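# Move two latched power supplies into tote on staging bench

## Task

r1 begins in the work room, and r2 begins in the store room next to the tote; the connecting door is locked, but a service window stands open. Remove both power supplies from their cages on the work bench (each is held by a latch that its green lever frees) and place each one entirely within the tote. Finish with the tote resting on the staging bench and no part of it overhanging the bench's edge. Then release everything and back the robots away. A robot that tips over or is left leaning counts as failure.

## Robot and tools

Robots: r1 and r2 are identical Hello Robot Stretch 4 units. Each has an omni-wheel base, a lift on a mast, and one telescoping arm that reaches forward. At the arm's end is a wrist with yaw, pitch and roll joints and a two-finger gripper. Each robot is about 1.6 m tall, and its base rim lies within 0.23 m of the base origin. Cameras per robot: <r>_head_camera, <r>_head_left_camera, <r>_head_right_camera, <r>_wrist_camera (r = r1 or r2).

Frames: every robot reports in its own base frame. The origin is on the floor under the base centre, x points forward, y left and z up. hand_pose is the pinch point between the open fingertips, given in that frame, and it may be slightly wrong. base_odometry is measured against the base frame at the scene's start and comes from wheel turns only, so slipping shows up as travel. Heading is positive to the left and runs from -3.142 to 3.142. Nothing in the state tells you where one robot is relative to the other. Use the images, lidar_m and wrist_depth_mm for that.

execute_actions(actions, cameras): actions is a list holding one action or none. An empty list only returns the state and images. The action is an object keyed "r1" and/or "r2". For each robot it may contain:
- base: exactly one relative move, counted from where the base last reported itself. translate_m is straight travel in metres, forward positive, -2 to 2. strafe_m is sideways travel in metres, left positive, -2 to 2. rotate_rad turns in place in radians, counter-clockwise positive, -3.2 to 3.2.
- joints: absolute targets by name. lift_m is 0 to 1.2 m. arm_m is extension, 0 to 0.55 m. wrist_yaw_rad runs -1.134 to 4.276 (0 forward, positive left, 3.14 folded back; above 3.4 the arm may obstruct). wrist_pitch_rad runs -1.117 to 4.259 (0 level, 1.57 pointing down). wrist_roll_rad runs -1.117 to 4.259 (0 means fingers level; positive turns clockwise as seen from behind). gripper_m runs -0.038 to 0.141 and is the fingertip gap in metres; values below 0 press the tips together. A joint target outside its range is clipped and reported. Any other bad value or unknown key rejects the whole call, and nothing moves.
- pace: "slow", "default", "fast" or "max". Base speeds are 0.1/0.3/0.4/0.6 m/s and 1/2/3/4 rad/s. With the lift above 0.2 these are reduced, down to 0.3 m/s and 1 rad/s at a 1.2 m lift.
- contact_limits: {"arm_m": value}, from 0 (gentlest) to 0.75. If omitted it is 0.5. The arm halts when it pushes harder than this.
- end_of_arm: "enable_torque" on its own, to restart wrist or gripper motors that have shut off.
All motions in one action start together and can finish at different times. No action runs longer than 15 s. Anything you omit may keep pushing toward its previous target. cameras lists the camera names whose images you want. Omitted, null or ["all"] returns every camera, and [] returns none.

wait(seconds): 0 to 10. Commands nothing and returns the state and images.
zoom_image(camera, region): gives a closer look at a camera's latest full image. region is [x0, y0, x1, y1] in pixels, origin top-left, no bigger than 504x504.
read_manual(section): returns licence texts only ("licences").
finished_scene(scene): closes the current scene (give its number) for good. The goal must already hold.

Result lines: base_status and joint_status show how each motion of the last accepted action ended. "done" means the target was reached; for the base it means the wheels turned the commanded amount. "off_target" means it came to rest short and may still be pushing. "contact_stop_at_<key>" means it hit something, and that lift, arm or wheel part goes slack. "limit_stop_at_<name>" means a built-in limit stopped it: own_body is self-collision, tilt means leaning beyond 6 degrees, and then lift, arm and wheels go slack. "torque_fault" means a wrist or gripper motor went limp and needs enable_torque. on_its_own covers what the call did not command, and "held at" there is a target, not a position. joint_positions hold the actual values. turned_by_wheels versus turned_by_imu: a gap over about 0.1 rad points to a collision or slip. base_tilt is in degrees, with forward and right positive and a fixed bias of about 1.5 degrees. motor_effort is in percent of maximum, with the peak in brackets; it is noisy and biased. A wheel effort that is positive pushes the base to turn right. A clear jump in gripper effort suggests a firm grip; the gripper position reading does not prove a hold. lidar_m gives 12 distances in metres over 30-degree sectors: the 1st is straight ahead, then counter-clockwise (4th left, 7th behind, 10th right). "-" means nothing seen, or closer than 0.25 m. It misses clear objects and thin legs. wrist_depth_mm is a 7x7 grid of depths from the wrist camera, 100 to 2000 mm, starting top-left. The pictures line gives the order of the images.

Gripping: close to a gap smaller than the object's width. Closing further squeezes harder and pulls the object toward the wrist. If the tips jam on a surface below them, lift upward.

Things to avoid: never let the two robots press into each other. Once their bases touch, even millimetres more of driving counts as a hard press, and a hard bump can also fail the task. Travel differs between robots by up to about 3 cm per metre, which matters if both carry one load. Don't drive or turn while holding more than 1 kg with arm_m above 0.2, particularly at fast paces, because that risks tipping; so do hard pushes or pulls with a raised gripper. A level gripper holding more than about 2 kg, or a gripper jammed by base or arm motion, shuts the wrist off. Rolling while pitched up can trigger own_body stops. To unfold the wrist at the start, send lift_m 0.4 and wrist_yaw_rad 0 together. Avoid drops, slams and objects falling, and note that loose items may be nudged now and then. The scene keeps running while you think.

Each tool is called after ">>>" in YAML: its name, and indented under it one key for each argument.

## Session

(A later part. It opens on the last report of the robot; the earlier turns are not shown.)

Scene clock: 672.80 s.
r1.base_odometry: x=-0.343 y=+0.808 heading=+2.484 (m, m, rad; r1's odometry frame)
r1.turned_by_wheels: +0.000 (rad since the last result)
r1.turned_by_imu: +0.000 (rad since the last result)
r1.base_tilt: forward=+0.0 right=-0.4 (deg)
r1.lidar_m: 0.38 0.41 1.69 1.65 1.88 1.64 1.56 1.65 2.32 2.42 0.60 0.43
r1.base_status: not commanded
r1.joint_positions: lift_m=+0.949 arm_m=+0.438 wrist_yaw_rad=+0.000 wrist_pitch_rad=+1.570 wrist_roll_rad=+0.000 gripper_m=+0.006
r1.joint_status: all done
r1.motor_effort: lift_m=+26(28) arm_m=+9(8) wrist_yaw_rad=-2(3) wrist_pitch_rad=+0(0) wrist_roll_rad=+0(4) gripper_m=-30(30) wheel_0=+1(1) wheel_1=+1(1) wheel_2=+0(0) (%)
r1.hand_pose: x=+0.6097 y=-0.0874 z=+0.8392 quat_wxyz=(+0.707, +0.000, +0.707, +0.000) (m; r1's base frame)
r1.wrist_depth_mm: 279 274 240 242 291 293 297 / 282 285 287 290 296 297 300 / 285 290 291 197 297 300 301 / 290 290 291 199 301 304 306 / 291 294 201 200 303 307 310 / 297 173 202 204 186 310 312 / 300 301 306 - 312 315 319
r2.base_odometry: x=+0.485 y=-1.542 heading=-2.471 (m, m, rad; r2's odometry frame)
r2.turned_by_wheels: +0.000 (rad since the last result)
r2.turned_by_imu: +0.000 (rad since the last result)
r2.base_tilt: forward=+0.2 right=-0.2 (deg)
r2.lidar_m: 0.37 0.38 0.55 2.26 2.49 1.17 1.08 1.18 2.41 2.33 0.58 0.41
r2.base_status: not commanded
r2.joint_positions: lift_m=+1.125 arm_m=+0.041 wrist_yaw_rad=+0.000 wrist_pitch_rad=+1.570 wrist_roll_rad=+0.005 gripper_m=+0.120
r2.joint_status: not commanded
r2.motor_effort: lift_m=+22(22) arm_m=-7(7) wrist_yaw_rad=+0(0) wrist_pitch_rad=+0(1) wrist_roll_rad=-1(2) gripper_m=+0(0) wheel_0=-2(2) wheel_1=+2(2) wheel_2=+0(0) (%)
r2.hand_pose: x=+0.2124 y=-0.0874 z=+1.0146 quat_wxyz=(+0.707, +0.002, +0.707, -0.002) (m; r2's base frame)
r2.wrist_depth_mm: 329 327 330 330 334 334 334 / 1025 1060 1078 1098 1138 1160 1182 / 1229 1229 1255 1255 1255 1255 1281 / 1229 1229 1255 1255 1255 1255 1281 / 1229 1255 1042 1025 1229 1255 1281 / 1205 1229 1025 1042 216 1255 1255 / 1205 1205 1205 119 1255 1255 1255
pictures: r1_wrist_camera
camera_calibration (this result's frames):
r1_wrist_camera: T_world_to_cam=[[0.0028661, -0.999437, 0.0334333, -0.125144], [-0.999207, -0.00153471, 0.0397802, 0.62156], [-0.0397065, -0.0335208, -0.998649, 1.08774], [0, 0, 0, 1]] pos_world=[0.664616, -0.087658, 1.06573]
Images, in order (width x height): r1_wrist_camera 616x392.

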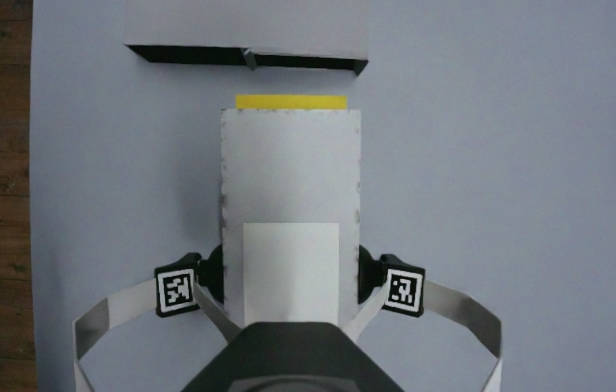

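>>> execute_actions:
  actions:
    - {"r1":{"joints":{"arm_m":0.04,"lift_m":1.0},"base":{"strafe_m":1.05},"pace":"fast"}}
  cameras: ["r1_head_camera"]

>>> execute_actions:
  actions:
    - {"r1":{"base":{"translate_m":0.57},"pace":"fast"}}
  cameras: []

>>> execute_actions:
  actions:
    - {"r1":{"joints":{"lift_m":1.10},"base":{"rotate_rad":1.565},"pace":"default"}}
  cameras: ["r1_head_camera","r2_head_camera"]

Scene clock: 677.17 s.
r1.base_odometry: x=-0.985 y=-0.023 heading=+2.484 (m, m, rad; r1's odometry frame)
r1.turned_by_wheels: +0.000 (rad since the last result)
r1.turned_by_imu: -0.002 (rad since the last result)
r1.base_tilt: forward=-0.1 right=-0.4 (deg)
r1.lidar_m: 0.26 0.83 0.64 0.76 0.77 1.14 1.55 1.65 2.28 1.60 1.00 1.34
r1.base_status: done
r1.joint_positions: lift_m=+1.000 arm_m=+0.042 wrist_yaw_rad=+0.000 wrist_pitch_rad=+1.570 wrist_roll_rad=+0.000 gripper_m=+0.006
r1.joint_status: all done
r1.motor_effort: lift_m=+25(28) arm_m=-9(10) wrist_yaw_rad=-1(2) wrist_pitch_rad=-2(3) wrist_roll_rad=+1(1) gripper_m=-30(31) wheel_0=+2(10) wheel_1=+0(9) wheel_2=-1(1) (%)
r1.hand_pose: x=+0.2127 y=-0.0874 z=+0.8893 quat_wxyz=(+0.707, +0.000, +0.707, +0.000) (m; r1's base frame)
r1.wrist_depth_mm: 1025 1042 1042 1042 1060 1098 1098 / 1060 1078 1078 1078 1098 1098 1098 / 1042 1078 1078 196 1098 1138 1138 / 1060 1078 878 199 1118 1118 1138 / 1060 1118 201 201 1098 1138 1138 / 1078 173 201 202 186 1160 1182 / 1098 1118 1098 - 1160 1182 1160
r2.base_odometry: x=+0.485 y=-1.542 heading=-2.471 (m, m, rad; r2's odometry frame)
r2.turned_by_wheels: +0.000 (rad since the last result)
r2.turned_by_imu: +0.001 (rad since the last result)
r2.base_tilt: forward=+0.1 right=-0.3 (deg)
r2.lidar_m: 0.36 0.37 0.55 2.30 2.49 1.16 1.07 1.15 2.44 2.32 0.58 0.41
r2.base_status: not commanded
r2.joint_positions: lift_m=+1.125 arm_m=+0.041 wrist_yaw_rad=+0.000 wrist_pitch_rad=+1.570 wrist_roll_rad=+0.005 gripper_m=+0.120
r2.joint_status: not commanded
r2.motor_effort: lift_m=+22(22) arm_m=-7(8) wrist_yaw_rad=+0(0) wrist_pitch_rad=-1(0) wrist_roll_rad=-4(3) gripper_m=+0(1) wheel_0=-2(2) wheel_1=+2(2) wheel_2=+0(0) (%)
r2.hand_pose: x=+0.2124 y=-0.0874 z=+1.0146 quat_wxyz=(+0.707, +0.002, +0.707, -0.002) (m; r2's base frame)
r2.wrist_depth_mm: 327 327 330 332 332 334 336 / 1060 1042 1060 1098 1118 1160 1205 / 1205 1229 1229 1255 1281 1281 1281 / 1229 1229 1255 1255 1255 1255 1281 / 1229 1229 1042 1025 1255 1255 1281 / 1229 1229 1025 1025 215 1255 1281 / 1229 1255 1229 119 1255 1255 1255
pictures: r1_head_camera
Images, in order (width x height): r1_head_camera 420x560.

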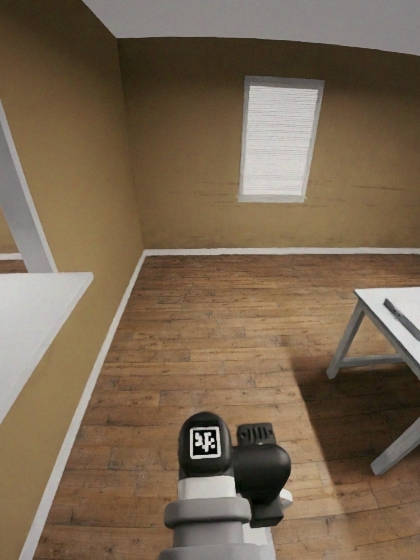

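Scene clock: 680.30 s.
r1.base_odometry: x=-1.436 y=+0.325 heading=+2.484 (m, m, rad; r1's odometry frame)
r1.turned_by_wheels: +0.000 (rad since the last result)
r1.turned_by_imu: +0.001 (rad since the last result)
r1.base_tilt: forward=+0.0 right=-0.4 (deg)
r1.lidar_m: 0.28 0.79 0.60 0.55 0.58 1.18 2.10 2.24 3.08 0.91 0.97 2.70
r1.base_status: done
r1.joint_positions: lift_m=+1.000 arm_m=+0.041 wrist_yaw_rad=+0.000 wrist_pitch_rad=+1.570 wrist_roll_rad=+0.000 gripper_m=+0.006
r1.joint_status: not commanded
r1.motor_effort: lift_m=+25(25) arm_m=-8(8) wrist_yaw_rad=-2(0) wrist_pitch_rad=+0(0) wrist_roll_rad=-2(0) gripper_m=-30(31) wheel_0=+0(9) wheel_1=+0(6) wheel_2=+2(10) (%)
r1.hand_pose: x=+0.2127 y=-0.0874 z=+0.8893 quat_wxyz=(+0.708, +0.000, +0.707, +0.000) (m; r1's base frame)
r1.wrist_depth_mm: 1042 1042 1060 1078 1078 1060 1098 / 1042 1060 1078 1078 1078 1098 1098 / 1060 1078 1078 197 1118 1138 1118 / 1078 1078 878 200 1138 1098 1138 / 1098 1042 200 200 1118 1098 1118 / 1078 173 201 204 186 1138 1182 / 1118 1138 1098 - 1138 1182 1182
r2.base_odometry: x=+0.485 y=-1.542 heading=-2.471 (m, m, rad; r2's odometry frame)
r2.turned_by_wheels: +0.000 (rad since the last result)
r2.turned_by_imu: +0.001 (rad since the last result)
r2.base_tilt: forward=+0.1 right=-0.2 (deg)
r2.lidar_m: 0.37 0.40 0.55 2.29 2.49 1.17 1.08 1.17 2.42 2.33 0.60 0.41
r2.base_status: not commanded
r2.joint_positions: lift_m=+1.125 arm_m=+0.041 wrist_yaw_rad=+0.000 wrist_pitch_rad=+1.570 wrist_roll_rad=+0.005 gripper_m=+0.120
r2.joint_status: not commanded
r2.motor_effort: lift_m=+22(22) arm_m=-7(7) wrist_yaw_rad=+0(0) wrist_pitch_rad=-1(0) wrist_roll_rad=-4(3) gripper_m=-1(1) wheel_0=-2(2) wheel_1=+2(2) wheel_2=+0(0) (%)
r2.hand_pose: x=+0.2124 y=-0.0874 z=+1.0146 quat_wxyz=(+0.707, +0.002, +0.707, -0.002) (m; r2's base frame)
r2.wrist_depth_mm: 329 329 330 330 334 336 334 / 1025 1060 1060 1098 1118 1182 1182 / 1229 1229 1229 1255 1255 1281 1281 / 1255 1255 1229 1255 1255 1281 1255 / 1229 1229 1060 1042 1255 1255 1281 / 1255 1255 1042 1025 216 1281 1255 / 1255 1255 1229 119 1229 1229 1255
pictures: none
No camera images: the call's "cameras" was empty. Leave "cameras" out to get every camera's image.

Scene clock: 682.57 s.
r1.base_odometry: x=-1.436 y=+0.325 heading=-2.234 (m, m, rad; r1's odometry frame)
r1.turned_by_wheels: +1.565 (rad since the last result)
r1.turned_by_imu: +1.585 (rad since the last result)
r1.base_tilt: forward=-0.1 right=-0.4 (deg)
r1.lidar_m: 0.55 0.60 1.15 2.12 2.24 3.05 0.89 0.98 2.73 2.62 0.82 0.28
r1.base_status: done
r1.joint_positions: lift_m=+1.100 arm_m=+0.041 wrist_yaw_rad=+0.000 wrist_pitch_rad=+1.570 wrist_roll_rad=+0.000 gripper_m=+0.006
r1.joint_status: all done
r1.motor_effort: lift_m=+25(25) arm_m=-9(9) wrist_yaw_rad=-3(2) wrist_pitch_rad=+0(1) wrist_roll_rad=-2(0) gripper_m=-29(31) wheel_0=+0(4) wheel_1=+1(3) wheel_2=+1(7) (%)
r1.hand_pose: x=+0.2128 y=-0.0874 z=+0.9893 quat_wxyz=(+0.708, +0.000, +0.707, +0.000) (m; r1's base frame)
r1.wrist_depth_mm: 1118 1138 1138 1160 1160 1182 1205 / 1118 1118 1138 1160 1205 1205 1182 / 1138 1160 1182 196 1182 1205 1229 / 1160 1182 1008 199 1255 1205 1229 / 1182 1182 200 202 1205 1205 1255 / 1160 173 202 203 187 1281 1281 / 1205 1205 1229 - 1255 1281 1281
r2.base_odometry: x=+0.485 y=-1.542 heading=-2.471 (m, m, rad; r2's odometry frame)
r2.turned_by_wheels: +0.000 (rad since the last result)
r2.turned_by_imu: +0.001 (rad since the last result)
r2.base_tilt: forward=+0.1 right=-0.2 (deg)
r2.lidar_m: 0.36 0.38 0.54 2.29 2.50 1.15 1.09 1.19 2.39 2.32 0.58 0.42
r2.base_status: not commanded
r2.joint_positions: lift_m=+1.125 arm_m=+0.041 wrist_yaw_rad=+0.000 wrist_pitch_rad=+1.570 wrist_roll_rad=+0.005 gripper_m=+0.120
r2.joint_status: not commanded
r2.motor_effort: lift_m=+22(22) arm_m=-8(8) wrist_yaw_rad=-1(0) wrist_pitch_rad=-1(0) wrist_roll_rad=-3(3) gripper_m=+0(0) wheel_0=-2(2) wheel_1=+2(2) wheel_2=+0(0) (%)
r2.hand_pose: x=+0.2124 y=-0.0874 z=+1.0146 quat_wxyz=(+0.707, +0.002, +0.707, -0.002) (m; r2's base frame)
r2.wrist_depth_mm: 327 329 330 332 332 336 336 / 1025 1042 1078 1078 1138 1160 1160 / 1205 1255 1229 1255 1281 1255 1255 / 1205 1255 1229 1255 1255 1255 1255 / 1229 1229 1060 1042 1255 1255 1281 / 1229 1229 1025 1025 216 1255 1255 / 1229 1229 1229 120 1255 1255 1255
pictures: r1_head_camera, r2_head_camera
Images, in order (width x height): r1_head_camera 420x560, r2_head_camera 420x560.

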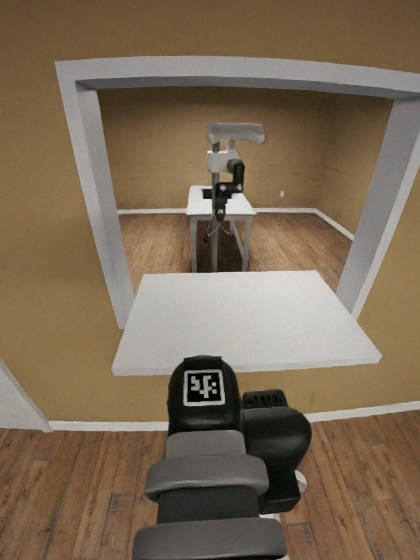

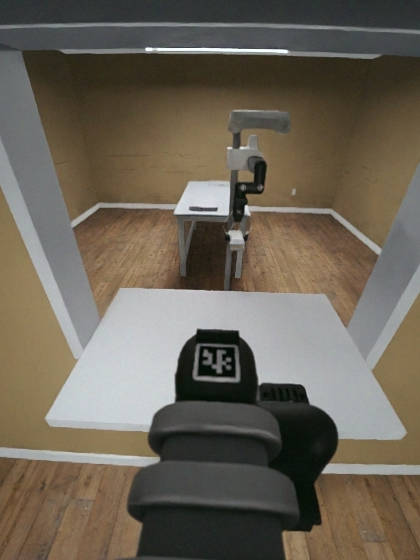

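Edge 0.55 → drive 0.135 while extending.

>>> execute_actions:
  actions:
    - {"r1":{"joints":{"arm_m":0.55},"base":{"translate_m":0.135},"pace":"default"}}
  cameras: []

>>> execute_actions:
  actions:
    - {"r1":{"joints":{"lift_m":1.062},"pace":"default"}}
  cameras: ["r1_wrist_camera","r2_head_camera"]

Scene clock: 685.27 s.
r1.base_odometry: x=-1.519 y=+0.219 heading=-2.233 (m, m, rad; r1's odometry frame)
r1.turned_by_wheels: +0.000 (rad since the last result)
r1.turned_by_imu: +0.001 (rad since the last result)
r1.base_tilt: forward=+0.0 right=-0.3 (deg)
r1.lidar_m: 0.44 0.44 0.97 2.11 2.19 3.07 1.04 1.11 2.73 2.53 0.64 0.45
r1.base_status: done
r1.joint_positions: lift_m=+1.100 arm_m=+0.548 wrist_yaw_rad=+0.000 wrist_pitch_rad=+1.569 wrist_roll_rad=+0.000 gripper_m=+0.006
r1.joint_status: all done
r1.motor_effort: lift_m=+25(25) arm_m=+9(12) wrist_yaw_rad=-2(0) wrist_pitch_rad=+2(4) wrist_roll_rad=-1(1) gripper_m=-32(29) wheel_0=+0(1) wheel_1=+1(3) wheel_2=+1(8) (%)
r1.hand_pose: x=+0.7198 y=-0.0874 z=+0.9893 quat_wxyz=(+0.708, +0.000, +0.707, +0.000) (m; r1's base frame)
r1.wrist_depth_mm: 276 279 283 285 287 293 296 / 279 283 286 287 291 296 296 / 282 286 287 197 296 298 300 / 287 289 290 198 298 303 304 / 290 294 200 200 301 304 306 / 293 173 202 204 186 309 310 / 297 297 304 - 309 310 314
r2.base_odometry: x=+0.485 y=-1.542 heading=-2.471 (m, m, rad; r2's odometry frame)
r2.turned_by_wheels: +0.000 (rad since the last result)
r2.turned_by_imu: +0.001 (rad since the last result)
r2.base_tilt: forward=+0.1 right=-0.2 (deg)
r2.lidar_m: 0.37 0.39 0.55 2.30 2.52 1.15 1.07 1.15 2.43 2.31 0.57 0.39
r2.base_status: not commanded
r2.joint_positions: lift_m=+1.125 arm_m=+0.041 wrist_yaw_rad=+0.000 wrist_pitch_rad=+1.570 wrist_roll_rad=+0.005 gripper_m=+0.120
r2.joint_status: not commanded
r2.motor_effort: lift_m=+22(22) arm_m=-7(7) wrist_yaw_rad=+0(0) wrist_pitch_rad=-1(0) wrist_roll_rad=-4(3) gripper_m=+0(1) wheel_0=-2(2) wheel_1=+2(2) wheel_2=+0(0) (%)
r2.hand_pose: x=+0.2124 y=-0.0874 z=+1.0146 quat_wxyz=(+0.707, +0.002, +0.707, -0.002) (m; r2's base frame)
r2.wrist_depth_mm: 329 330 330 332 334 334 336 / 1042 1042 1078 1098 1118 1160 1182 / 1255 1255 1229 1229 1255 1281 1281 / 1229 1229 1255 1255 1281 1255 1255 / 1229 1229 1060 1025 1255 1255 1281 / 1229 1255 1008 1025 215 1255 1255 / 1229 1205 1205 119 1255 1229 1255
pictures: none
No camera images: the call's "cameras" was empty. Leave "cameras" out to get every camera's image.

Scene clock: 686.27 s.
r1.base_odometry: x=-1.519 y=+0.219 heading=-2.233 (m, m, rad; r1's odometry frame)
r1.turned_by_wheels: +0.000 (rad since the last result)
r1.turned_by_imu: +0.000 (rad since the last result)
r1.base_tilt: forward=+0.0 right=-0.4 (deg)
r1.lidar_m: 0.43 0.45 0.98 2.13 2.21 3.09 1.04 1.11 2.68 2.51 0.60 0.44
r1.base_status: not commanded
r1.joint_positions: lift_m=+1.062 arm_m=+0.548 wrist_yaw_rad=+0.000 wrist_pitch_rad=+1.570 wrist_roll_rad=+0.000 gripper_m=+0.006
r1.joint_status: all done
r1.motor_effort: lift_m=+20(21) arm_m=+9(9) wrist_yaw_rad=-3(2) wrist_pitch_rad=+1(3) wrist_roll_rad=-1(0) gripper_m=-31(31) wheel_0=+1(0) wheel_1=+0(0) wheel_2=+1(1) (%)
r1.hand_pose: x=+0.7197 y=-0.0874 z=+0.9517 quat_wxyz=(+0.708, +0.000, +0.707, +0.000) (m; r1's base frame)
r1.wrist_depth_mm: 241 245 248 249 252 254 257 / 243 247 249 251 254 257 260 / 248 250 252 197 257 260 263 / 251 253 255 199 262 265 266 / 253 255 200 201 262 266 267 / 255 173 201 204 186 267 272 / 258 260 263 - 270 270 276
r2.base_odometry: x=+0.485 y=-1.542 heading=-2.471 (m, m, rad; r2's odometry frame)
r2.turned_by_wheels: +0.000 (rad since the last result)
r2.turned_by_imu: +0.000 (rad since the last result)
r2.base_tilt: forward=+0.1 right=-0.2 (deg)
r2.lidar_m: 0.36 0.39 0.59 2.28 2.50 1.14 1.08 1.15 2.43 2.34 0.58 0.40
r2.base_status: not commanded
r2.joint_positions: lift_m=+1.125 arm_m=+0.041 wrist_yaw_rad=+0.000 wrist_pitch_rad=+1.570 wrist_roll_rad=+0.005 gripper_m=+0.120
r2.joint_status: not commanded
r2.motor_effort: lift_m=+22(22) arm_m=-7(7) wrist_yaw_rad=+0(0) wrist_pitch_rad=+0(0) wrist_roll_rad=-3(5) gripper_m=-2(0) wheel_0=-2(2) wheel_1=+2(2) wheel_2=+0(0) (%)
r2.hand_pose: x=+0.2124 y=-0.0874 z=+1.0146 quat_wxyz=(+0.707, +0.002, +0.707, -0.002) (m; r2's base frame)
r2.wrist_depth_mm: 329 330 330 332 334 336 336 / 1042 1042 1078 1098 1138 1182 1182 / 1255 1255 1229 1229 1255 1255 1281 / 1229 1255 1255 1255 1255 1255 1255 / 1229 1229 1060 1042 1255 1281 1255 / 1205 1205 1025 1025 216 1255 1255 / 1229 1229 1229 119 1255 1255 1255
pictures: r1_wrist_camera, r2_head_camera
camera_calibration (this result's frames):
r1_wrist_camera: T_world_to_cam=[[0.00274302, -0.999437, 0.0334336, -0.129132], [-0.999218, -0.00142066, 0.0395117, 0.727357], [-0.039442, -0.0335159, -0.99866, 1.20424], [0, 0, 0, 1]] pos_world=[0.77464, -0.0876643, 1.17821]
Images, in order (width x height): r1_wrist_camera 616x392, r2_head_camera 420x560.

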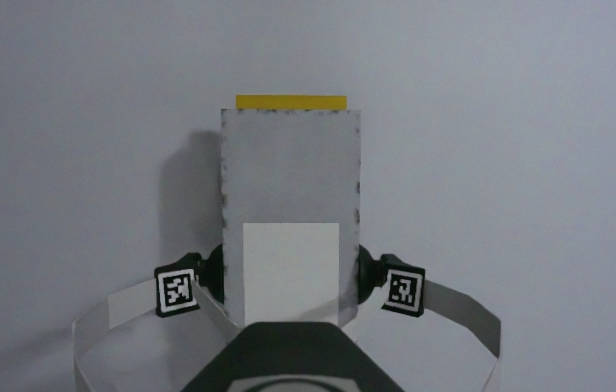

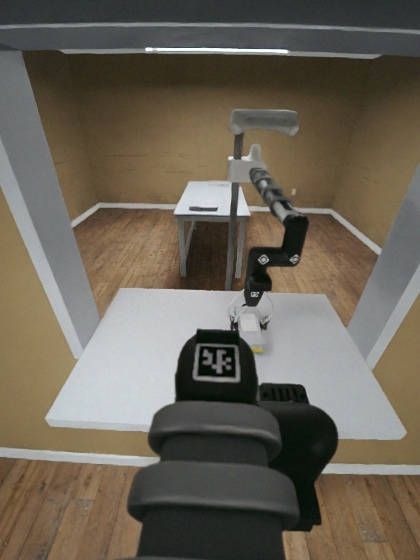

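>>> execute_actions:
  actions:
    - {"r1":{"joints":{"lift_m":1.056,"gripper_m":0.11},"pace":"default"}}
  cameras: []

>>> execute_actions:
  actions:
    - {"r1":{"joints":{"lift_m":1.11,"arm_m":0.04},"base":{"translate_m":-0.3},"pace":"fast"},"r2":{"joints":{"arm_m":0.2},"pace":"slow"}}
  cameras: []

>>> execute_actions:
  actions:
    - {"r2":{"joints":{"arm_m":0.50},"pace":"fast"}}
  cameras: ["r2_wrist_camera","r2_head_camera"]

Scene clock: 688.30 s.
r1.base_odometry: x=-1.519 y=+0.219 heading=-2.234 (m, m, rad; r1's odometry frame)
r1.turned_by_wheels: +0.000 (rad since the last result)
r1.turned_by_imu: +0.000 (rad since the last result)
r1.base_tilt: forward=+0.0 right=-0.3 (deg)
r1.lidar_m: 0.40 0.46 0.96 2.12 2.22 3.08 1.05 1.13 2.71 2.54 0.63 0.45
r1.base_status: not commanded
r1.joint_positions: lift_m=+1.056 arm_m=+0.548 wrist_yaw_rad=+0.000 wrist_pitch_rad=+1.570 wrist_roll_rad=+0.000 gripper_m=+0.110
r1.joint_status: all done
r1.motor_effort: lift_m=+20(20) arm_m=+9(8) wrist_yaw_rad=-1(2) wrist_pitch_rad=-2(4) wrist_roll_rad=-1(1) gripper_m=-1(30) wheel_0=+1(1) wheel_1=+1(0) wheel_2=+0(1) (%)
r1.hand_pose: x=+0.7194 y=-0.0874 z=+0.9457 quat_wxyz=(+0.707, +0.000, +0.707, +0.000) (m; r1's base frame)
r1.wrist_depth_mm: 238 242 243 246 250 250 253 / 240 244 245 247 250 253 255 / 241 246 248 211 253 255 258 / 244 249 250 214 257 258 262 / 250 251 216 216 258 263 265 / 250 253 216 216 262 265 268 / 255 256 259 - 265 267 270
r2.base_odometry: x=+0.485 y=-1.542 heading=-2.471 (m, m, rad; r2's odometry frame)
r2.turned_by_wheels: +0.000 (rad since the last result)
r2.turned_by_imu: +0.000 (rad since the last result)
r2.base_tilt: forward=+0.1 right=-0.2 (deg)
r2.lidar_m: 0.37 0.39 0.55 2.30 2.51 1.17 1.09 1.15 2.41 2.31 0.57 0.40
r2.base_status: not commanded
r2.joint_positions: lift_m=+1.125 arm_m=+0.041 wrist_yaw_rad=+0.000 wrist_pitch_rad=+1.570 wrist_roll_rad=+0.005 gripper_m=+0.120
r2.joint_status: not commanded
r2.motor_effort: lift_m=+22(22) arm_m=-7(7) wrist_yaw_rad=+0(0) wrist_pitch_rad=-1(0) wrist_roll_rad=-3(0) gripper_m=+0(0) wheel_0=-2(2) wheel_1=+2(2) wheel_2=-1(0) (%)
r2.hand_pose: x=+0.2124 y=-0.0874 z=+1.0146 quat_wxyz=(+0.707, +0.002, +0.707, -0.002) (m; r2's base frame)
r2.wrist_depth_mm: 329 329 332 332 334 336 336 / 1042 1060 1060 1098 1118 1160 1182 / 1229 1255 1255 1255 1255 1255 1281 / 1229 1229 1255 1255 1255 1255 1255 / 1229 1255 1060 1042 1255 1255 1255 / 1229 1229 1008 1025 216 1255 1255 / 1229 1229 1229 119 1255 1255 1255
pictures: none
No camera images: the call's "cameras" was empty. Leave "cameras" out to get every camera's image.

Scene clock: 691.20 s.
r1.base_odometry: x=-1.335 y=+0.455 heading=-2.234 (m, m, rad; r1's odometry frame)
r1.turned_by_wheels: +0.000 (rad since the last result)
r1.turned_by_imu: +0.000 (rad since the last result)
r1.base_tilt: forward=-0.1 right=-0.4 (deg)
r1.lidar_m: 0.73 0.76 1.36 2.11 2.22 3.09 0.72 0.81 2.70 2.61 1.37 0.78
r1.base_status: done
r1.joint_positions: lift_m=+1.110 arm_m=+0.042 wrist_yaw_rad=+0.000 wrist_pitch_rad=+1.570 wrist_roll_rad=+0.000 gripper_m=+0.110
r1.joint_status: all done
r1.motor_effort: lift_m=+22(24) arm_m=-9(10) wrist_yaw_rad=-1(1) wrist_pitch_rad=-2(2) wrist_roll_rad=-1(0) gripper_m=+1(1) wheel_0=-2(7) wheel_1=-1(7) wheel_2=-1(10) (%)
r1.hand_pose: x=+0.2126 y=-0.0874 z=+0.9995 quat_wxyz=(+0.707, +0.000, +0.707, +0.000) (m; r1's base frame)
r1.wrist_depth_mm: 1160 1138 1182 1182 1160 1182 1229 / 1160 1138 1182 1205 1205 1205 1255 / 1160 1182 1205 1229 1205 1229 1255 / 1182 1160 1205 1229 1205 1229 1281 / 1182 1205 991 1025 1205 1281 1255 / 1205 1182 1008 854 1229 1255 1281 / 1182 1205 1229 - 1255 1308 1308
r2.base_odometry: x=+0.485 y=-1.542 heading=-2.471 (m, m, rad; r2's odometry frame)
r2.turned_by_wheels: +0.000 (rad since the last result)
r2.turned_by_imu: +0.001 (rad since the last result)
r2.base_tilt: forward=+0.1 right=-0.2 (deg)
r2.lidar_m: 0.36 0.39 0.53 2.28 2.49 1.15 1.06 1.19 2.42 2.33 0.58 0.41
r2.base_status: not commanded
r2.joint_positions: lift_m=+1.125 arm_m=+0.199 wrist_yaw_rad=+0.000 wrist_pitch_rad=+1.570 wrist_roll_rad=+0.005 gripper_m=+0.120
r2.joint_status: all done
r2.motor_effort: lift_m=+22(22) arm_m=+7(6) wrist_yaw_rad=+0(0) wrist_pitch_rad=+0(1) wrist_roll_rad=-3(3) gripper_m=-1(1) wheel_0=-2(2) wheel_1=+2(2) wheel_2=+0(0) (%)
r2.hand_pose: x=+0.3698 y=-0.0874 z=+1.0146 quat_wxyz=(+0.707, +0.002, +0.707, -0.002) (m; r2's base frame)
r2.wrist_depth_mm: 325 329 329 332 332 334 334 / 324 327 329 329 332 332 334 / 325 327 327 329 329 330 332 / 324 325 327 327 330 330 332 / 1229 1229 1255 1229 1255 1281 1281 / 1229 1255 1008 1025 216 1255 1255 / 1229 1205 1025 119 1255 1255 1255
pictures: none
No camera images: the call's "cameras" was empty. Leave "cameras" out to get every camera's image.

Scene clock: 692.90 s.
r1.base_odometry: x=-1.335 y=+0.455 heading=-2.234 (m, m, rad; r1's odometry frame)
r1.turned_by_wheels: +0.000 (rad since the last result)
r1.turned_by_imu: +0.000 (rad since the last result)
r1.base_tilt: forward=+0.0 right=-0.4 (deg)
r1.lidar_m: 0.72 0.75 1.36 2.11 2.26 3.08 0.74 0.78 2.70 2.59 1.37 0.77
r1.base_status: not commanded
r1.joint_positions: lift_m=+1.110 arm_m=+0.042 wrist_yaw_rad=+0.000 wrist_pitch_rad=+1.570 wrist_roll_rad=+0.000 gripper_m=+0.110
r1.joint_status: not commanded
r1.motor_effort: lift_m=+22(23) arm_m=-9(9) wrist_yaw_rad=+0(2) wrist_pitch_rad=-2(2) wrist_roll_rad=+0(2) gripper_m=-1(1) wheel_0=-1(1) wheel_1=-1(0) wheel_2=-1(1) (%)
r1.hand_pose: x=+0.2126 y=-0.0874 z=+0.9995 quat_wxyz=(+0.707, +0.000, +0.707, +0.000) (m; r1's base frame)
r1.wrist_depth_mm: 1138 1118 1160 1138 1205 1182 1205 / 1138 1138 1138 1182 1182 1229 1229 / 1182 1205 1138 1182 1182 1205 1255 / 1205 1182 1182 1182 1229 1255 1255 / 1205 1182 1008 1042 1229 1229 1281 / 1205 1160 1008 866 1205 1229 1281 / 1205 1205 1229 - 1255 1281 1281
r2.base_odometry: x=+0.485 y=-1.542 heading=-2.471 (m, m, rad; r2's odometry frame)
r2.turned_by_wheels: +0.000 (rad since the last result)
r2.turned_by_imu: +0.000 (rad since the last result)
r2.base_tilt: forward=+0.1 right=-0.2 (deg)
r2.lidar_m: 0.37 0.40 0.56 2.29 2.51 1.16 1.10 1.19 2.40 2.33 0.56 0.41
r2.base_status: not commanded
r2.joint_positions: lift_m=+1.125 arm_m=+0.499 wrist_yaw_rad=+0.000 wrist_pitch_rad=+1.570 wrist_roll_rad=+0.005 gripper_m=+0.120
r2.joint_status: all done
r2.motor_effort: lift_m=+22(22) arm_m=+7(9) wrist_yaw_rad=-1(0) wrist_pitch_rad=+0(2) wrist_roll_rad=-2(3) gripper_m=+0(1) wheel_0=-2(2) wheel_1=+2(2) wheel_2=+0(0) (%)
r2.hand_pose: x=+0.6699 y=-0.0874 z=+1.0146 quat_wxyz=(+0.707, +0.002, +0.707, -0.002) (m; r2's base frame)
r2.wrist_depth_mm: 327 327 329 329 334 332 330 / 324 325 327 329 330 330 332 / 325 325 327 286 329 330 332 / 324 324 325 287 329 329 330 / 322 322 324 287 327 327 330 / 320 322 322 285 215 327 327 / 320 322 322 119 327 327 329
pictures: r2_head_camera, r2_wrist_camera
camera_calibration (this result's frames):
r2_wrist_camera: T_world_to_cam=[[-0.0403978, -0.999106, 0.0124632, -0.0773464], [-0.999179, 0.0403575, -0.0034722, 0.738773], [0.00296611, -0.0125933, -0.999916, 1.2441], [0, 0, 0, 1]] pos_world=[0.731352, -0.091425, 1.24752]
Images, in order (width x height): r2_head_camera 420x560, r2_wrist_camera 616x392.

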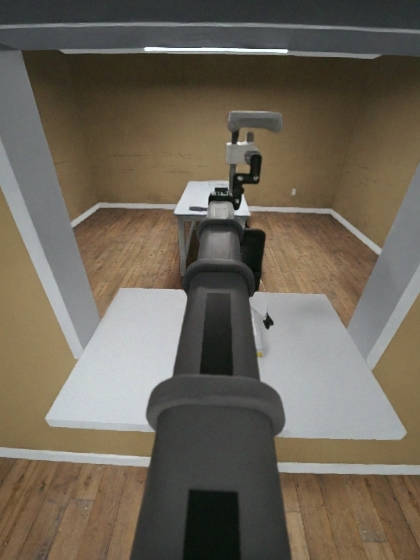

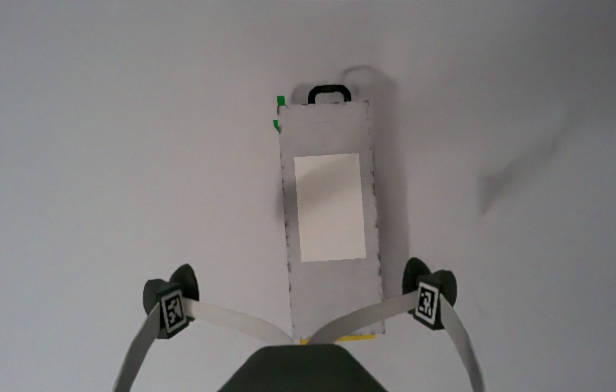

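>>> execute_actions:
  actions:
    - {"r2":{"joints":{"arm_m":0.541,"wrist_roll_rad":-0.012,"lift_m":1.10},"base":{"strafe_m":-0.028},"pace":"default"}}
  cameras: ["r2_wrist_camera"]

>>> execute_actions:
  actions:
    - {"r2":{"joints":{"lift_m":1.054,"gripper_m":0.105},"pace":"default"}}
  cameras: ["r2_wrist_camera"]

Scene clock: 694.07 s.
r1.base_odometry: x=-1.335 y=+0.455 heading=-2.234 (m, m, rad; r1's odometry frame)
r1.turned_by_wheels: +0.000 (rad since the last result)
r1.turned_by_imu: +0.000 (rad since the last result)
r1.base_tilt: forward=+0.0 right=-0.4 (deg)
r1.lidar_m: 0.72 0.75 1.34 2.13 2.22 3.07 0.72 0.78 2.71 2.62 1.38 0.76
r1.base_status: not commanded
r1.joint_positions: lift_m=+1.110 arm_m=+0.042 wrist_yaw_rad=+0.000 wrist_pitch_rad=+1.570 wrist_roll_rad=+0.000 gripper_m=+0.110
r1.joint_status: not commanded
r1.motor_effort: lift_m=+22(22) arm_m=-9(9) wrist_yaw_rad=+0(1) wrist_pitch_rad=-2(2) wrist_roll_rad=-1(1) gripper_m=+1(1) wheel_0=-1(1) wheel_1=-1(0) wheel_2=-1(1) (%)
r1.hand_pose: x=+0.2126 y=-0.0874 z=+0.9995 quat_wxyz=(+0.707, +0.000, +0.707, +0.000) (m; r1's base frame)
r1.wrist_depth_mm: 1098 1160 1138 1160 1205 1229 1205 / 1138 1138 1160 1205 1182 1182 1205 / 1160 1205 1182 1182 1205 1229 1229 / 1160 1182 1205 1205 1205 1255 1255 / 1205 1182 1025 1008 1229 1205 1255 / 1182 1182 1008 854 1229 1255 1255 / 1182 1205 1229 - 1255 1308 1308
r2.base_odometry: x=+0.468 y=-1.520 heading=-2.471 (m, m, rad; r2's odometry frame)
r2.turned_by_wheels: +0.000 (rad since the last result)
r2.turned_by_imu: +0.000 (rad since the last result)
r2.base_tilt: forward=+0.2 right=-0.2 (deg)
r2.lidar_m: 0.38 0.40 0.56 2.28 2.54 1.14 1.07 3.35 2.40 2.31 0.56 0.39
r2.base_status: done
r2.joint_positions: lift_m=+1.100 arm_m=+0.540 wrist_yaw_rad=+0.000 wrist_pitch_rad=+1.570 wrist_roll_rad=-0.012 gripper_m=+0.120
r2.joint_status: all done
r2.motor_effort: lift_m=+16(21) arm_m=+8(5) wrist_yaw_rad=+0(0) wrist_pitch_rad=-1(0) wrist_roll_rad=-4(3) gripper_m=-1(0) wheel_0=-1(11) wheel_1=+0(9) wheel_2=+0(0) (%)
r2.hand_pose: x=+0.7108 y=-0.0874 z=+0.9900 quat_wxyz=(+0.707, -0.004, +0.707, +0.004) (m; r2's base frame)
r2.wrist_depth_mm: 301 303 303 304 307 307 309 / 300 300 303 304 304 307 309 / 300 301 301 303 303 306 306 / 298 300 301 262 303 304 306 / 296 297 300 262 301 304 304 / 297 297 260 260 215 303 304 / 296 296 298 119 301 303 303
pictures: r2_wrist_camera
camera_calibration (this result's frames):
r2_wrist_camera: T_world_to_cam=[[-0.0237036, -0.999641, 0.012482, -0.0873182], [-0.999714, 0.0236637, -0.00333148, 0.778373], [0.00303491, -0.0125574, -0.999917, 1.21936], [0, 0, 0, 1]] pos_world=[0.77238, -0.090394, 1.22294]
Images, in order (width x height): r2_wrist_camera 616x392.

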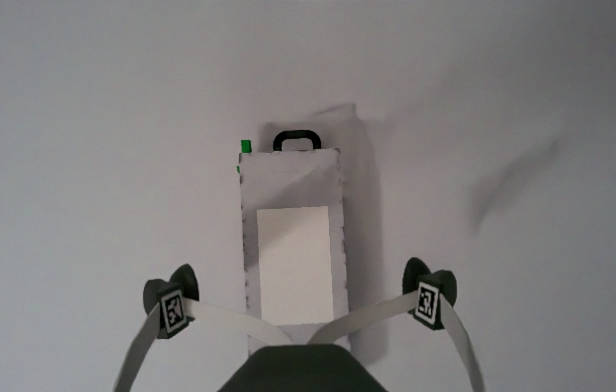

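Scene clock: 695.13 s.
r1.base_odometry: x=-1.335 y=+0.455 heading=-2.234 (m, m, rad; r1's odometry frame)
r1.turned_by_wheels: +0.000 (rad since the last result)
r1.turned_by_imu: +0.000 (rad since the last result)
r1.base_tilt: forward=+0.0 right=-0.3 (deg)
r1.lidar_m: 0.73 0.77 1.35 2.13 2.25 3.08 0.74 0.76 2.69 2.60 1.38 0.76
r1.base_status: not commanded
r1.joint_positions: lift_m=+1.110 arm_m=+0.042 wrist_yaw_rad=+0.000 wrist_pitch_rad=+1.570 wrist_roll_rad=+0.000 gripper_m=+0.110
r1.joint_status: not commanded
r1.motor_effort: lift_m=+22(22) arm_m=-9(9) wrist_yaw_rad=-1(0) wrist_pitch_rad=-1(1) wrist_roll_rad=-1(0) gripper_m=+0(1) wheel_0=-1(1) wheel_1=+0(0) wheel_2=-1(1) (%)
r1.hand_pose: x=+0.2126 y=-0.0874 z=+0.9995 quat_wxyz=(+0.707, +0.000, +0.707, +0.000) (m; r1's base frame)
r1.wrist_depth_mm: 1118 1160 1182 1160 1205 1205 1229 / 1138 1182 1182 1160 1205 1182 1229 / 1160 1182 1205 1205 1205 1229 1205 / 1138 1205 1205 1182 1229 1281 1255 / 1205 1182 1008 1025 1205 1255 1281 / 1160 1229 991 842 1255 1255 1255 / 1229 1229 1229 - 1229 1281 1281
r2.base_odometry: x=+0.468 y=-1.520 heading=-2.471 (m, m, rad; r2's odometry frame)
r2.turned_by_wheels: +0.000 (rad since the last result)
r2.turned_by_imu: +0.000 (rad since the last result)
r2.base_tilt: forward=+0.1 right=-0.2 (deg)
r2.lidar_m: 0.36 0.41 0.54 2.31 2.55 1.16 1.07 3.33 2.38 2.28 0.56 0.40
r2.base_status: not commanded
r2.joint_positions: lift_m=+1.054 arm_m=+0.540 wrist_yaw_rad=+0.000 wrist_pitch_rad=+1.570 wrist_roll_rad=-0.012 gripper_m=+0.105
r2.joint_status: all done
r2.motor_effort: lift_m=+17(18) arm_m=+7(7) wrist_yaw_rad=+0(0) wrist_pitch_rad=+0(0) wrist_roll_rad=-2(4) gripper_m=-1(2) wheel_0=+0(0) wheel_1=+0(0) wheel_2=+0(0) (%)
r2.hand_pose: x=+0.7108 y=-0.0874 z=+0.9440 quat_wxyz=(+0.707, -0.004, +0.707, +0.004) (m; r2's base frame)
r2.wrist_depth_mm: 255 256 258 258 260 260 262 / 254 255 256 257 258 260 260 / 254 254 256 216 258 259 259 / 253 253 254 216 257 258 258 / 253 254 253 216 255 257 258 / 252 253 213 214 207 257 257 / 251 252 253 123 255 256 257
pictures: r2_wrist_camera
camera_calibration (this result's frames):
r2_wrist_camera: T_world_to_cam=[[-0.023704, -0.999641, 0.012482, -0.0867435], [-0.999714, 0.0236641, -0.00333148, 0.778229], [0.0030349, -0.0125574, -0.999917, 1.17336], [0, 0, 0, 1]] pos_world=[0.772389, -0.090394, 1.17694]
Images, in order (width x height): r2_wrist_camera 616x392.

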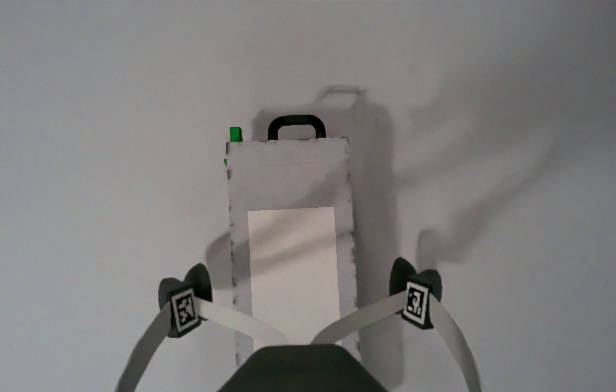

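>>> execute_actions:
  actions:
    - {"r2":{"joints":{"gripper_m":0.005},"base":{"strafe_m":0.003},"pace":"default"}}
  cameras: []

>>> execute_actions:
  actions:
    - {"r2":{"joints":{"lift_m":1.085,"arm_m":0.04},"pace":"fast"}}
  cameras: ["r2_wrist_camera"]

>>> execute_actions:
  actions:
    - {"r2":{"base":{"strafe_m":-0.745},"joints":{"lift_m":0.7},"pace":"fast"}}
  cameras: []

Scene clock: 697.73 s.
r1.base_odometry: x=-1.335 y=+0.455 heading=-2.234 (m, m, rad; r1's odometry frame)
r1.turned_by_wheels: +0.000 (rad since the last result)
r1.turned_by_imu: +0.000 (rad since the last result)
r1.base_tilt: forward=-0.1 right=-0.4 (deg)
r1.lidar_m: 0.72 0.77 1.37 2.12 2.20 3.08 0.74 0.79 2.67 2.60 1.36 0.76
r1.base_status: not commanded
r1.joint_positions: lift_m=+1.110 arm_m=+0.042 wrist_yaw_rad=+0.000 wrist_pitch_rad=+1.570 wrist_roll_rad=+0.000 gripper_m=+0.110
r1.joint_status: not commanded
r1.motor_effort: lift_m=+22(22) arm_m=-9(9) wrist_yaw_rad=-1(0) wrist_pitch_rad=-1(1) wrist_roll_rad=-3(1) gripper_m=+0(1) wheel_0=-1(1) wheel_1=+0(1) wheel_2=-1(1) (%)
r1.hand_pose: x=+0.2126 y=-0.0874 z=+0.9995 quat_wxyz=(+0.707, +0.000, +0.707, +0.000) (m; r1's base frame)
r1.wrist_depth_mm: 1138 1138 1160 1160 1182 1205 1205 / 1160 1182 1138 1160 1182 1205 1205 / 1160 1182 1205 1205 1229 1255 1255 / 1160 1205 1160 1205 1229 1229 1308 / 1182 1182 1008 1042 1229 1255 1255 / 1205 1205 1008 854 1255 1281 1255 / 1205 1229 1229 - 1281 1255 1336
r2.base_odometry: x=+0.470 y=-1.523 heading=-2.471 (m, m, rad; r2's odometry frame)
r2.turned_by_wheels: +0.000 (rad since the last result)
r2.turned_by_imu: +0.000 (rad since the last result)
r2.base_tilt: forward=+0.1 right=-0.2 (deg)
r2.lidar_m: 0.37 0.37 0.54 2.29 2.53 1.14 1.09 1.18 2.42 2.30 0.58 0.40
r2.base_status: done
r2.joint_positions: lift_m=+1.054 arm_m=+0.540 wrist_yaw_rad=+0.000 wrist_pitch_rad=+1.570 wrist_roll_rad=-0.012 gripper_m=+0.005
r2.joint_status: all done
r2.motor_effort: lift_m=+20(20) arm_m=+8(8) wrist_yaw_rad=+0(0) wrist_pitch_rad=+0(1) wrist_roll_rad=-2(2) gripper_m=-23(22) wheel_0=-1(11) wheel_1=-3(6) wheel_2=+0(1) (%)
r2.hand_pose: x=+0.7108 y=-0.0874 z=+0.9437 quat_wxyz=(+0.707, -0.004, +0.707, +0.004) (m; r2's base frame)
r2.wrist_depth_mm: 252 253 254 256 257 257 258 / 252 254 254 255 256 257 257 / 252 253 254 204 256 256 256 / 251 252 252 203 255 255 256 / 250 251 251 202 254 255 256 / 250 250 196 202 183 255 255 / 250 250 251 154 253 253 255
pictures: none
No camera images: the call's "cameras" was empty. Leave "cameras" out to get every camera's image.

Scene clock: 699.83 s.
r1.base_odometry: x=-1.335 y=+0.455 heading=-2.234 (m, m, rad; r1's odometry frame)
r1.turned_by_wheels: +0.000 (rad since the last result)
r1.turned_by_imu: +0.000 (rad since the last result)
r1.base_tilt: forward=-0.1 right=-0.4 (deg)
r1.lidar_m: 0.72 0.77 1.37 2.13 2.23 3.06 0.75 0.82 2.71 2.61 1.37 0.77
r1.base_status: not commanded
r1.joint_positions: lift_m=+1.110 arm_m=+0.042 wrist_yaw_rad=+0.000 wrist_pitch_rad=+1.570 wrist_roll_rad=+0.000 gripper_m=+0.110
r1.joint_status: not commanded
r1.motor_effort: lift_m=+22(22) arm_m=-9(9) wrist_yaw_rad=+0(2) wrist_pitch_rad=-2(0) wrist_roll_rad=-1(2) gripper_m=-1(0) wheel_0=-1(1) wheel_1=-1(1) wheel_2=-1(1) (%)
r1.hand_pose: x=+0.2126 y=-0.0874 z=+0.9995 quat_wxyz=(+0.707, +0.000, +0.707, +0.000) (m; r1's base frame)
r1.wrist_depth_mm: 1138 1160 1160 1160 1182 1182 1229 / 1160 1160 1205 1182 1182 1229 1229 / 1182 1182 1182 1255 1229 1229 1229 / 1160 1205 1205 1205 1229 1229 1229 / 1205 1205 1025 1042 1229 1205 1255 / 1182 1205 1008 842 1229 1281 1255 / 1205 1229 1229 - 1255 1281 1308
r2.base_odometry: x=+0.470 y=-1.523 heading=-2.471 (m, m, rad; r2's odometry frame)
r2.turned_by_wheels: +0.000 (rad since the last result)
r2.turned_by_imu: +0.001 (rad since the last result)
r2.base_tilt: forward=+0.2 right=-0.2 (deg)
r2.lidar_m: 0.30 0.40 0.54 2.30 2.54 1.15 1.08 1.13 2.40 2.29 0.56 0.28
r2.base_status: not commanded
r2.joint_positions: lift_m=+1.085 arm_m=+0.041 wrist_yaw_rad=+0.000 wrist_pitch_rad=+1.570 wrist_roll_rad=-0.012 gripper_m=+0.005
r2.joint_status: all done
r2.motor_effort: lift_m=+26(28) arm_m=-7(8) wrist_yaw_rad=+1(1) wrist_pitch_rad=-2(3) wrist_roll_rad=-3(1) gripper_m=-25(25) wheel_0=-1(1) wheel_1=-3(3) wheel_2=+0(0) (%)
r2.hand_pose: x=+0.2122 y=-0.0874 z=+0.9742 quat_wxyz=(+0.707, -0.004, +0.707, +0.004) (m; r2's base frame)
r2.wrist_depth_mm: 286 289 290 290 291 291 294 / 1060 1078 1098 1098 1118 1138 1138 / 1205 1205 1229 204 1229 1229 1229 / 1229 1205 1205 202 1229 1205 1229 / 1182 1205 991 202 1205 1205 1229 / 1182 1160 197 202 183 1205 1205 / 1160 1205 1205 154 1182 1205 1205
pictures: r2_wrist_camera
camera_calibration (this result's frames):
r2_wrist_camera: T_world_to_cam=[[-0.0238405, -0.999638, 0.012493, -0.0989206], [-0.999712, 0.0238063, -0.00287468, 0.279468], [0.00257623, -0.012558, -0.999918, 1.20521], [0, 0, 0, 1]] pos_world=[0.273924, -0.0904028, 1.20715]
Images, in order (width x height): r2_wrist_camera 616x392.

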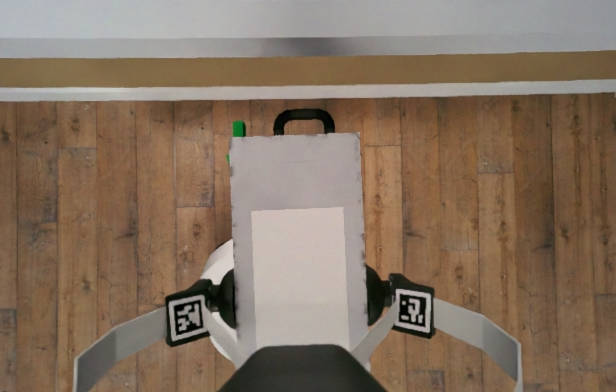

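Scene clock: 703.40 s.
r1.base_odometry: x=-1.335 y=+0.455 heading=-2.234 (m, m, rad; r1's odometry frame)
r1.turned_by_wheels: +0.000 (rad since the last result)
r1.turned_by_imu: +0.000 (rad since the last result)
r1.base_tilt: forward=-0.1 right=-0.4 (deg)
r1.lidar_m: 0.71 0.76 1.35 2.12 2.23 3.05 0.74 0.77 2.69 2.61 1.37 0.78
r1.base_status: not commanded
r1.joint_positions: lift_m=+1.110 arm_m=+0.042 wrist_yaw_rad=+0.000 wrist_pitch_rad=+1.570 wrist_roll_rad=+0.000 gripper_m=+0.110
r1.joint_status: not commanded
r1.motor_effort: lift_m=+22(22) arm_m=-9(9) wrist_yaw_rad=-1(1) wrist_pitch_rad=-2(1) wrist_roll_rad=-2(2) gripper_m=+0(0) wheel_0=-1(1) wheel_1=-1(1) wheel_2=-1(1) (%)
r1.hand_pose: x=+0.2126 y=-0.0874 z=+0.9995 quat_wxyz=(+0.707, +0.000, +0.707, +0.000) (m; r1's base frame)
r1.wrist_depth_mm: 1138 1160 1160 1160 1182 1160 1229 / 1138 1160 1182 1182 1205 1229 1229 / 1138 1160 1182 1182 1205 1255 1205 / 1182 1205 1182 1182 1205 1229 1281 / 1160 1205 1008 1025 1205 1255 1255 / 1182 1205 991 854 1255 1281 1308 / 1205 1255 1229 - 1255 1281 1281
r2.base_odometry: x=+0.007 y=-0.939 heading=-2.471 (m, m, rad; r2's odometry frame)
r2.turned_by_wheels: +0.000 (rad since the last result)
r2.turned_by_imu: +0.000 (rad since the last result)
r2.base_tilt: forward=+0.2 right=-0.2 (deg)
r2.lidar_m: 0.59 0.47 0.56 2.30 1.56 1.20 1.64 2.27 1.62 1.55 0.89 0.33
r2.base_status: done
r2.joint_positions: lift_m=+0.700 arm_m=+0.041 wrist_yaw_rad=+0.000 wrist_pitch_rad=+1.570 wrist_roll_rad=-0.012 gripper_m=+0.005
r2.joint_status: all done
r2.motor_effort: lift_m=+21(24) arm_m=-7(7) wrist_yaw_rad=+0(1) wrist_pitch_rad=-1(2) wrist_roll_rad=+0(1) gripper_m=-23(25) wheel_0=+1(11) wheel_1=+0(11) wheel_2=+0(2) (%)
r2.hand_pose: x=+0.2123 y=-0.0874 z=+0.5897 quat_wxyz=(+0.707, -0.004, +0.707, +0.004) (m; r2's base frame)
r2.wrist_depth_mm: 732 741 741 741 759 750 768 / 820 820 820 820 842 831 831 / 798 809 820 203 820 831 842 / 809 809 809 202 831 820 831 / 809 820 603 202 820 831 820 / 809 809 199 202 183 831 831 / 798 597 597 154 820 820 820
pictures: none
No camera images: the call's "cameras" was empty. Leave "cameras" out to get every camera's image.

>>> execute_actions:
  actions:
    - {"r2":{"base":{"translate_m":-1.99},"joints":{"lift_m":1.05,"wrist_roll_rad":1.55},"pace":"fast"}}
  cameras: []

>>> execute_actions:
  actions:
    - {"r2":{"base":{"rotate_rad":1.555},"pace":"default"}}
  cameras: ["r2_head_camera"]

>>> execute_actions:
  actions:
    - {"r2":{"joints":{"arm_m":0.525},"pace":"default"}}
  cameras: ["r2_head_camera","r2_wrist_camera"]

Scene clock: 710.33 s.
r1.base_odometry: x=-1.335 y=+0.455 heading=-2.234 (m, m, rad; r1's odometry frame)
r1.turned_by_wheels: +0.000 (rad since the last result)
r1.turned_by_imu: +0.001 (rad since the last result)
r1.base_tilt: forward=+0.0 right=-0.4 (deg)
r1.lidar_m: 0.72 0.77 1.35 2.12 2.24 3.06 0.74 0.78 2.70 2.61 1.35 0.75
r1.base_status: not commanded
r1.joint_positions: lift_m=+1.110 arm_m=+0.042 wrist_yaw_rad=+0.000 wrist_pitch_rad=+1.570 wrist_roll_rad=+0.000 gripper_m=+0.110
r1.joint_status: not commanded
r1.motor_effort: lift_m=+22(22) arm_m=-9(9) wrist_yaw_rad=+0(1) wrist_pitch_rad=+0(0) wrist_roll_rad=-1(1) gripper_m=+0(1) wheel_0=-1(1) wheel_1=-1(0) wheel_2=-1(1) (%)
r1.hand_pose: x=+0.2126 y=-0.0874 z=+0.9995 quat_wxyz=(+0.707, +0.000, +0.707, +0.000) (m; r1's base frame)
r1.wrist_depth_mm: 1118 1160 1138 1160 1182 1205 1229 / 1160 1160 1182 1205 1160 1182 1205 / 1160 1182 1205 1160 1229 1205 1229 / 1182 1182 1205 1205 1229 1229 1229 / 1160 1182 976 1008 1255 1255 1281 / 1205 1205 1025 854 1229 1255 1281 / 1229 1229 1229 - 1229 1255 1281
r2.base_odometry: x=+1.567 y=+0.297 heading=-2.472 (m, m, rad; r2's odometry frame)
r2.turned_by_wheels: +0.000 (rad since the last result)
r2.turned_by_imu: -0.002 (rad since the last result)
r2.base_tilt: forward=+0.1 right=-0.2 (deg)
r2.lidar_m: 2.40 0.56 0.41 0.38 0.40 0.52 1.68 1.77 1.68 1.58 1.65 0.25
r2.base_status: done
r2.joint_positions: lift_m=+1.049 arm_m=+0.041 wrist_yaw_rad=+0.000 wrist_pitch_rad=+1.570 wrist_roll_rad=+1.550 gripper_m=+0.005
r2.joint_status: all done
r2.motor_effort: lift_m=+26(29) arm_m=-7(8) wrist_yaw_rad=+0(1) wrist_pitch_rad=-1(1) wrist_roll_rad=-1(6) gripper_m=-24(24) wheel_0=-4(9) wheel_1=-3(8) wheel_2=+2(12) (%)
r2.hand_pose: x=+0.2124 y=-0.0874 z=+0.9392 quat_wxyz=(+0.505, +0.495, +0.505, -0.494) (m; r2's base frame)
r2.wrist_depth_mm: 1182 1205 1160 1160 1182 1205 1182 / 1182 1160 1182 1182 1182 1205 1182 / 1160 1160 1160 204 1160 1182 1182 / 1160 1160 1182 203 960 1182 1205 / 1160 1182 1138 202 946 1205 407 / 1160 1160 199 201 182 1182 1182 / 1138 1160 1160 154 1182 1182 1182
pictures: none
No camera images: the call's "cameras" was empty. Leave "cameras" out to get every camera's image.

Scene clock: 712.70 s.
r1.base_odometry: x=-1.335 y=+0.455 heading=-2.234 (m, m, rad; r1's odometry frame)
r1.turned_by_wheels: +0.000 (rad since the last result)
r1.turned_by_imu: +0.000 (rad since the last result)
r1.base_tilt: forward=+0.0 right=-0.4 (deg)
r1.lidar_m: 0.70 0.75 1.35 2.12 2.22 3.10 0.73 0.80 2.70 2.59 1.37 0.75
r1.base_status: not commanded
r1.joint_positions: lift_m=+1.110 arm_m=+0.042 wrist_yaw_rad=+0.000 wrist_pitch_rad=+1.570 wrist_roll_rad=+0.000 gripper_m=+0.110
r1.joint_status: not commanded
r1.motor_effort: lift_m=+22(22) arm_m=-9(9) wrist_yaw_rad=-2(1) wrist_pitch_rad=-2(1) wrist_roll_rad=-2(2) gripper_m=-1(2) wheel_0=-2(1) wheel_1=+0(1) wheel_2=-1(1) (%)
r1.hand_pose: x=+0.2126 y=-0.0874 z=+0.9995 quat_wxyz=(+0.707, +0.000, +0.707, +0.000) (m; r1's base frame)
r1.wrist_depth_mm: 1118 1160 1160 1182 1182 1205 1205 / 1160 1182 1160 1205 1182 1205 1205 / 1182 1182 1182 1182 1205 1229 1255 / 1229 1182 1205 1182 1205 1229 1255 / 1182 1182 991 1008 1255 1229 1255 / 1182 1205 991 854 1229 1255 1281 / 1229 1229 1205 - 1281 1281 1308
r2.base_odometry: x=+1.567 y=+0.297 heading=-0.918 (m, m, rad; r2's odometry frame)
r2.turned_by_wheels: +1.554 (rad since the last result)
r2.turned_by_imu: +1.568 (rad since the last result)
r2.base_tilt: forward=+0.1 right=-0.2 (deg)
r2.lidar_m: 0.38 0.39 0.52 1.68 1.75 1.68 1.58 1.63 2.15 2.41 0.60 0.25
r2.base_status: done
r2.joint_positions: lift_m=+1.050 arm_m=+0.041 wrist_yaw_rad=+0.000 wrist_pitch_rad=+1.570 wrist_roll_rad=+1.550 gripper_m=+0.005
r2.joint_status: not commanded
r2.motor_effort: lift_m=+25(26) arm_m=-7(8) wrist_yaw_rad=-1(0) wrist_pitch_rad=+0(1) wrist_roll_rad=-2(1) gripper_m=-23(24) wheel_0=-4(9) wheel_1=-3(7) wheel_2=-5(10) (%)
r2.hand_pose: x=+0.2125 y=-0.0874 z=+0.9393 quat_wxyz=(+0.506, +0.495, +0.505, -0.494) (m; r2's base frame)
r2.wrist_depth_mm: 402 1160 1182 1182 1182 1160 1205 / 402 424 1182 1182 1160 1182 1205 / 399 415 1160 203 1182 1182 1182 / 399 410 1160 203 946 1182 1160 / 399 404 1182 202 960 1182 404 / 399 402 196 202 183 1205 1160 / 397 399 1160 154 1182 1182 1182
pictures: r2_head_camera
Images, in order (width x height): r2_head_camera 420x560.

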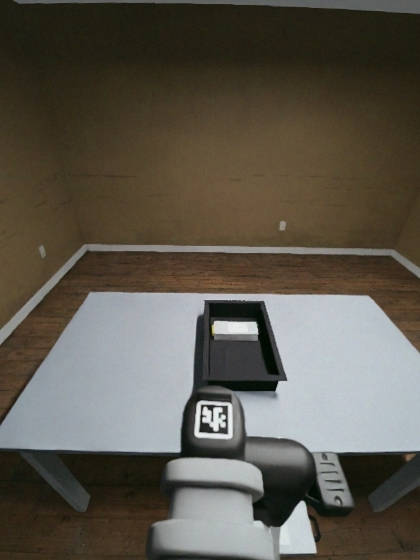

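Scene clock: 715.20 s.
r1.base_odometry: x=-1.335 y=+0.455 heading=-2.234 (m, m, rad; r1's odometry frame)
r1.turned_by_wheels: +0.000 (rad since the last result)
r1.turned_by_imu: +0.000 (rad since the last result)
r1.base_tilt: forward=+0.0 right=-0.4 (deg)
r1.lidar_m: 0.73 0.74 1.33 2.13 2.22 3.06 0.73 0.78 2.71 2.61 1.36 0.76
r1.base_status: not commanded
r1.joint_positions: lift_m=+1.110 arm_m=+0.042 wrist_yaw_rad=+0.000 wrist_pitch_rad=+1.570 wrist_roll_rad=+0.000 gripper_m=+0.110
r1.joint_status: not commanded
r1.motor_effort: lift_m=+22(22) arm_m=-9(9) wrist_yaw_rad=-1(1) wrist_pitch_rad=-2(2) wrist_roll_rad=+1(3) gripper_m=-1(1) wheel_0=-2(2) wheel_1=-1(1) wheel_2=-1(1) (%)
r1.hand_pose: x=+0.2126 y=-0.0874 z=+0.9995 quat_wxyz=(+0.707, +0.000, +0.707, +0.000) (m; r1's base frame)
r1.wrist_depth_mm: 1118 1138 1182 1205 1182 1205 1229 / 1160 1118 1205 1182 1182 1205 1229 / 1160 1205 1182 1182 1205 1205 1229 / 1182 1160 1182 1182 1229 1229 1255 / 1160 1160 991 991 1229 1255 1255 / 1182 1205 1008 854 1255 1281 1255 / 1205 1205 1229 - 1308 1281 1308
r2.base_odometry: x=+1.567 y=+0.297 heading=-0.918 (m, m, rad; r2's odometry frame)
r2.turned_by_wheels: +0.000 (rad since the last result)
r2.turned_by_imu: +0.001 (rad since the last result)
r2.base_tilt: forward=+0.2 right=-0.2 (deg)
r2.lidar_m: 0.38 0.38 0.54 1.68 1.73 1.68 1.59 1.67 2.16 2.41 0.60 0.39
r2.base_status: not commanded
r2.joint_positions: lift_m=+1.050 arm_m=+0.524 wrist_yaw_rad=+0.000 wrist_pitch_rad=+1.570 wrist_roll_rad=+1.550 gripper_m=+0.005
r2.joint_status: all done
r2.motor_effort: lift_m=+25(25) arm_m=+7(8) wrist_yaw_rad=-1(1) wrist_pitch_rad=+0(2) wrist_roll_rad=-1(0) gripper_m=-24(24) wheel_0=-4(4) wheel_1=-3(3) wheel_2=-5(5) (%)
r2.hand_pose: x=+0.6949 y=-0.0874 z=+0.9393 quat_wxyz=(+0.506, +0.495, +0.505, -0.494) (m; r2's base frame)
r2.wrist_depth_mm: 402 402 402 402 404 407 1205 / 397 399 399 402 404 404 1182 / 353 355 332 204 325 404 1182 / 394 355 397 202 322 404 960 / 394 355 399 202 317 404 960 / 394 355 197 202 183 404 946 / 362 336 345 154 314 402 404
pictures: r2_head_camera, r2_wrist_camera
camera_calibration (this result's frames):
r2_wrist_camera: T_world_to_cam=[[-0.999836, 0.0139724, 0.0115204, 0.680768], [0.013944, 0.9999, -0.0025388, 0.142507], [-0.0115547, -0.00237774, -0.99993, 1.17977], [0, 0, 0, 1]] pos_world=[0.692301, -0.149199, 1.1722]
Images, in order (width x height): r2_head_camera 420x560, r2_wrist_camera 616x392.

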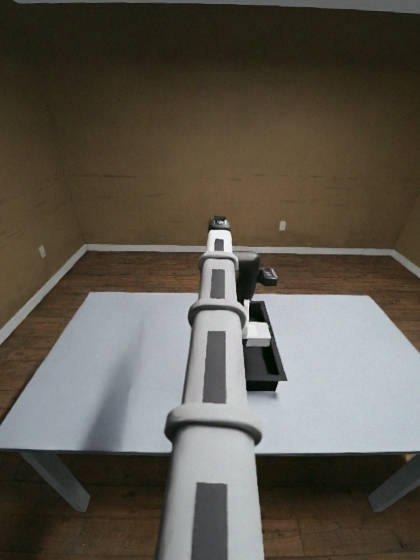

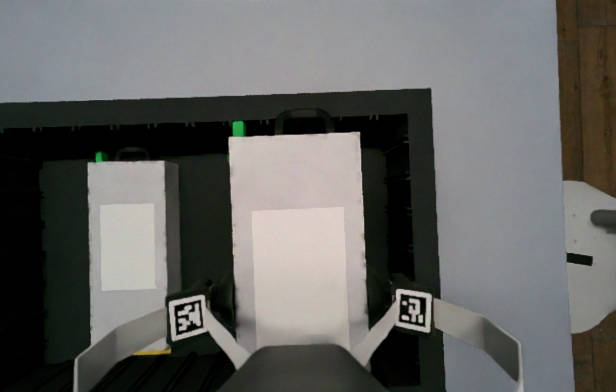

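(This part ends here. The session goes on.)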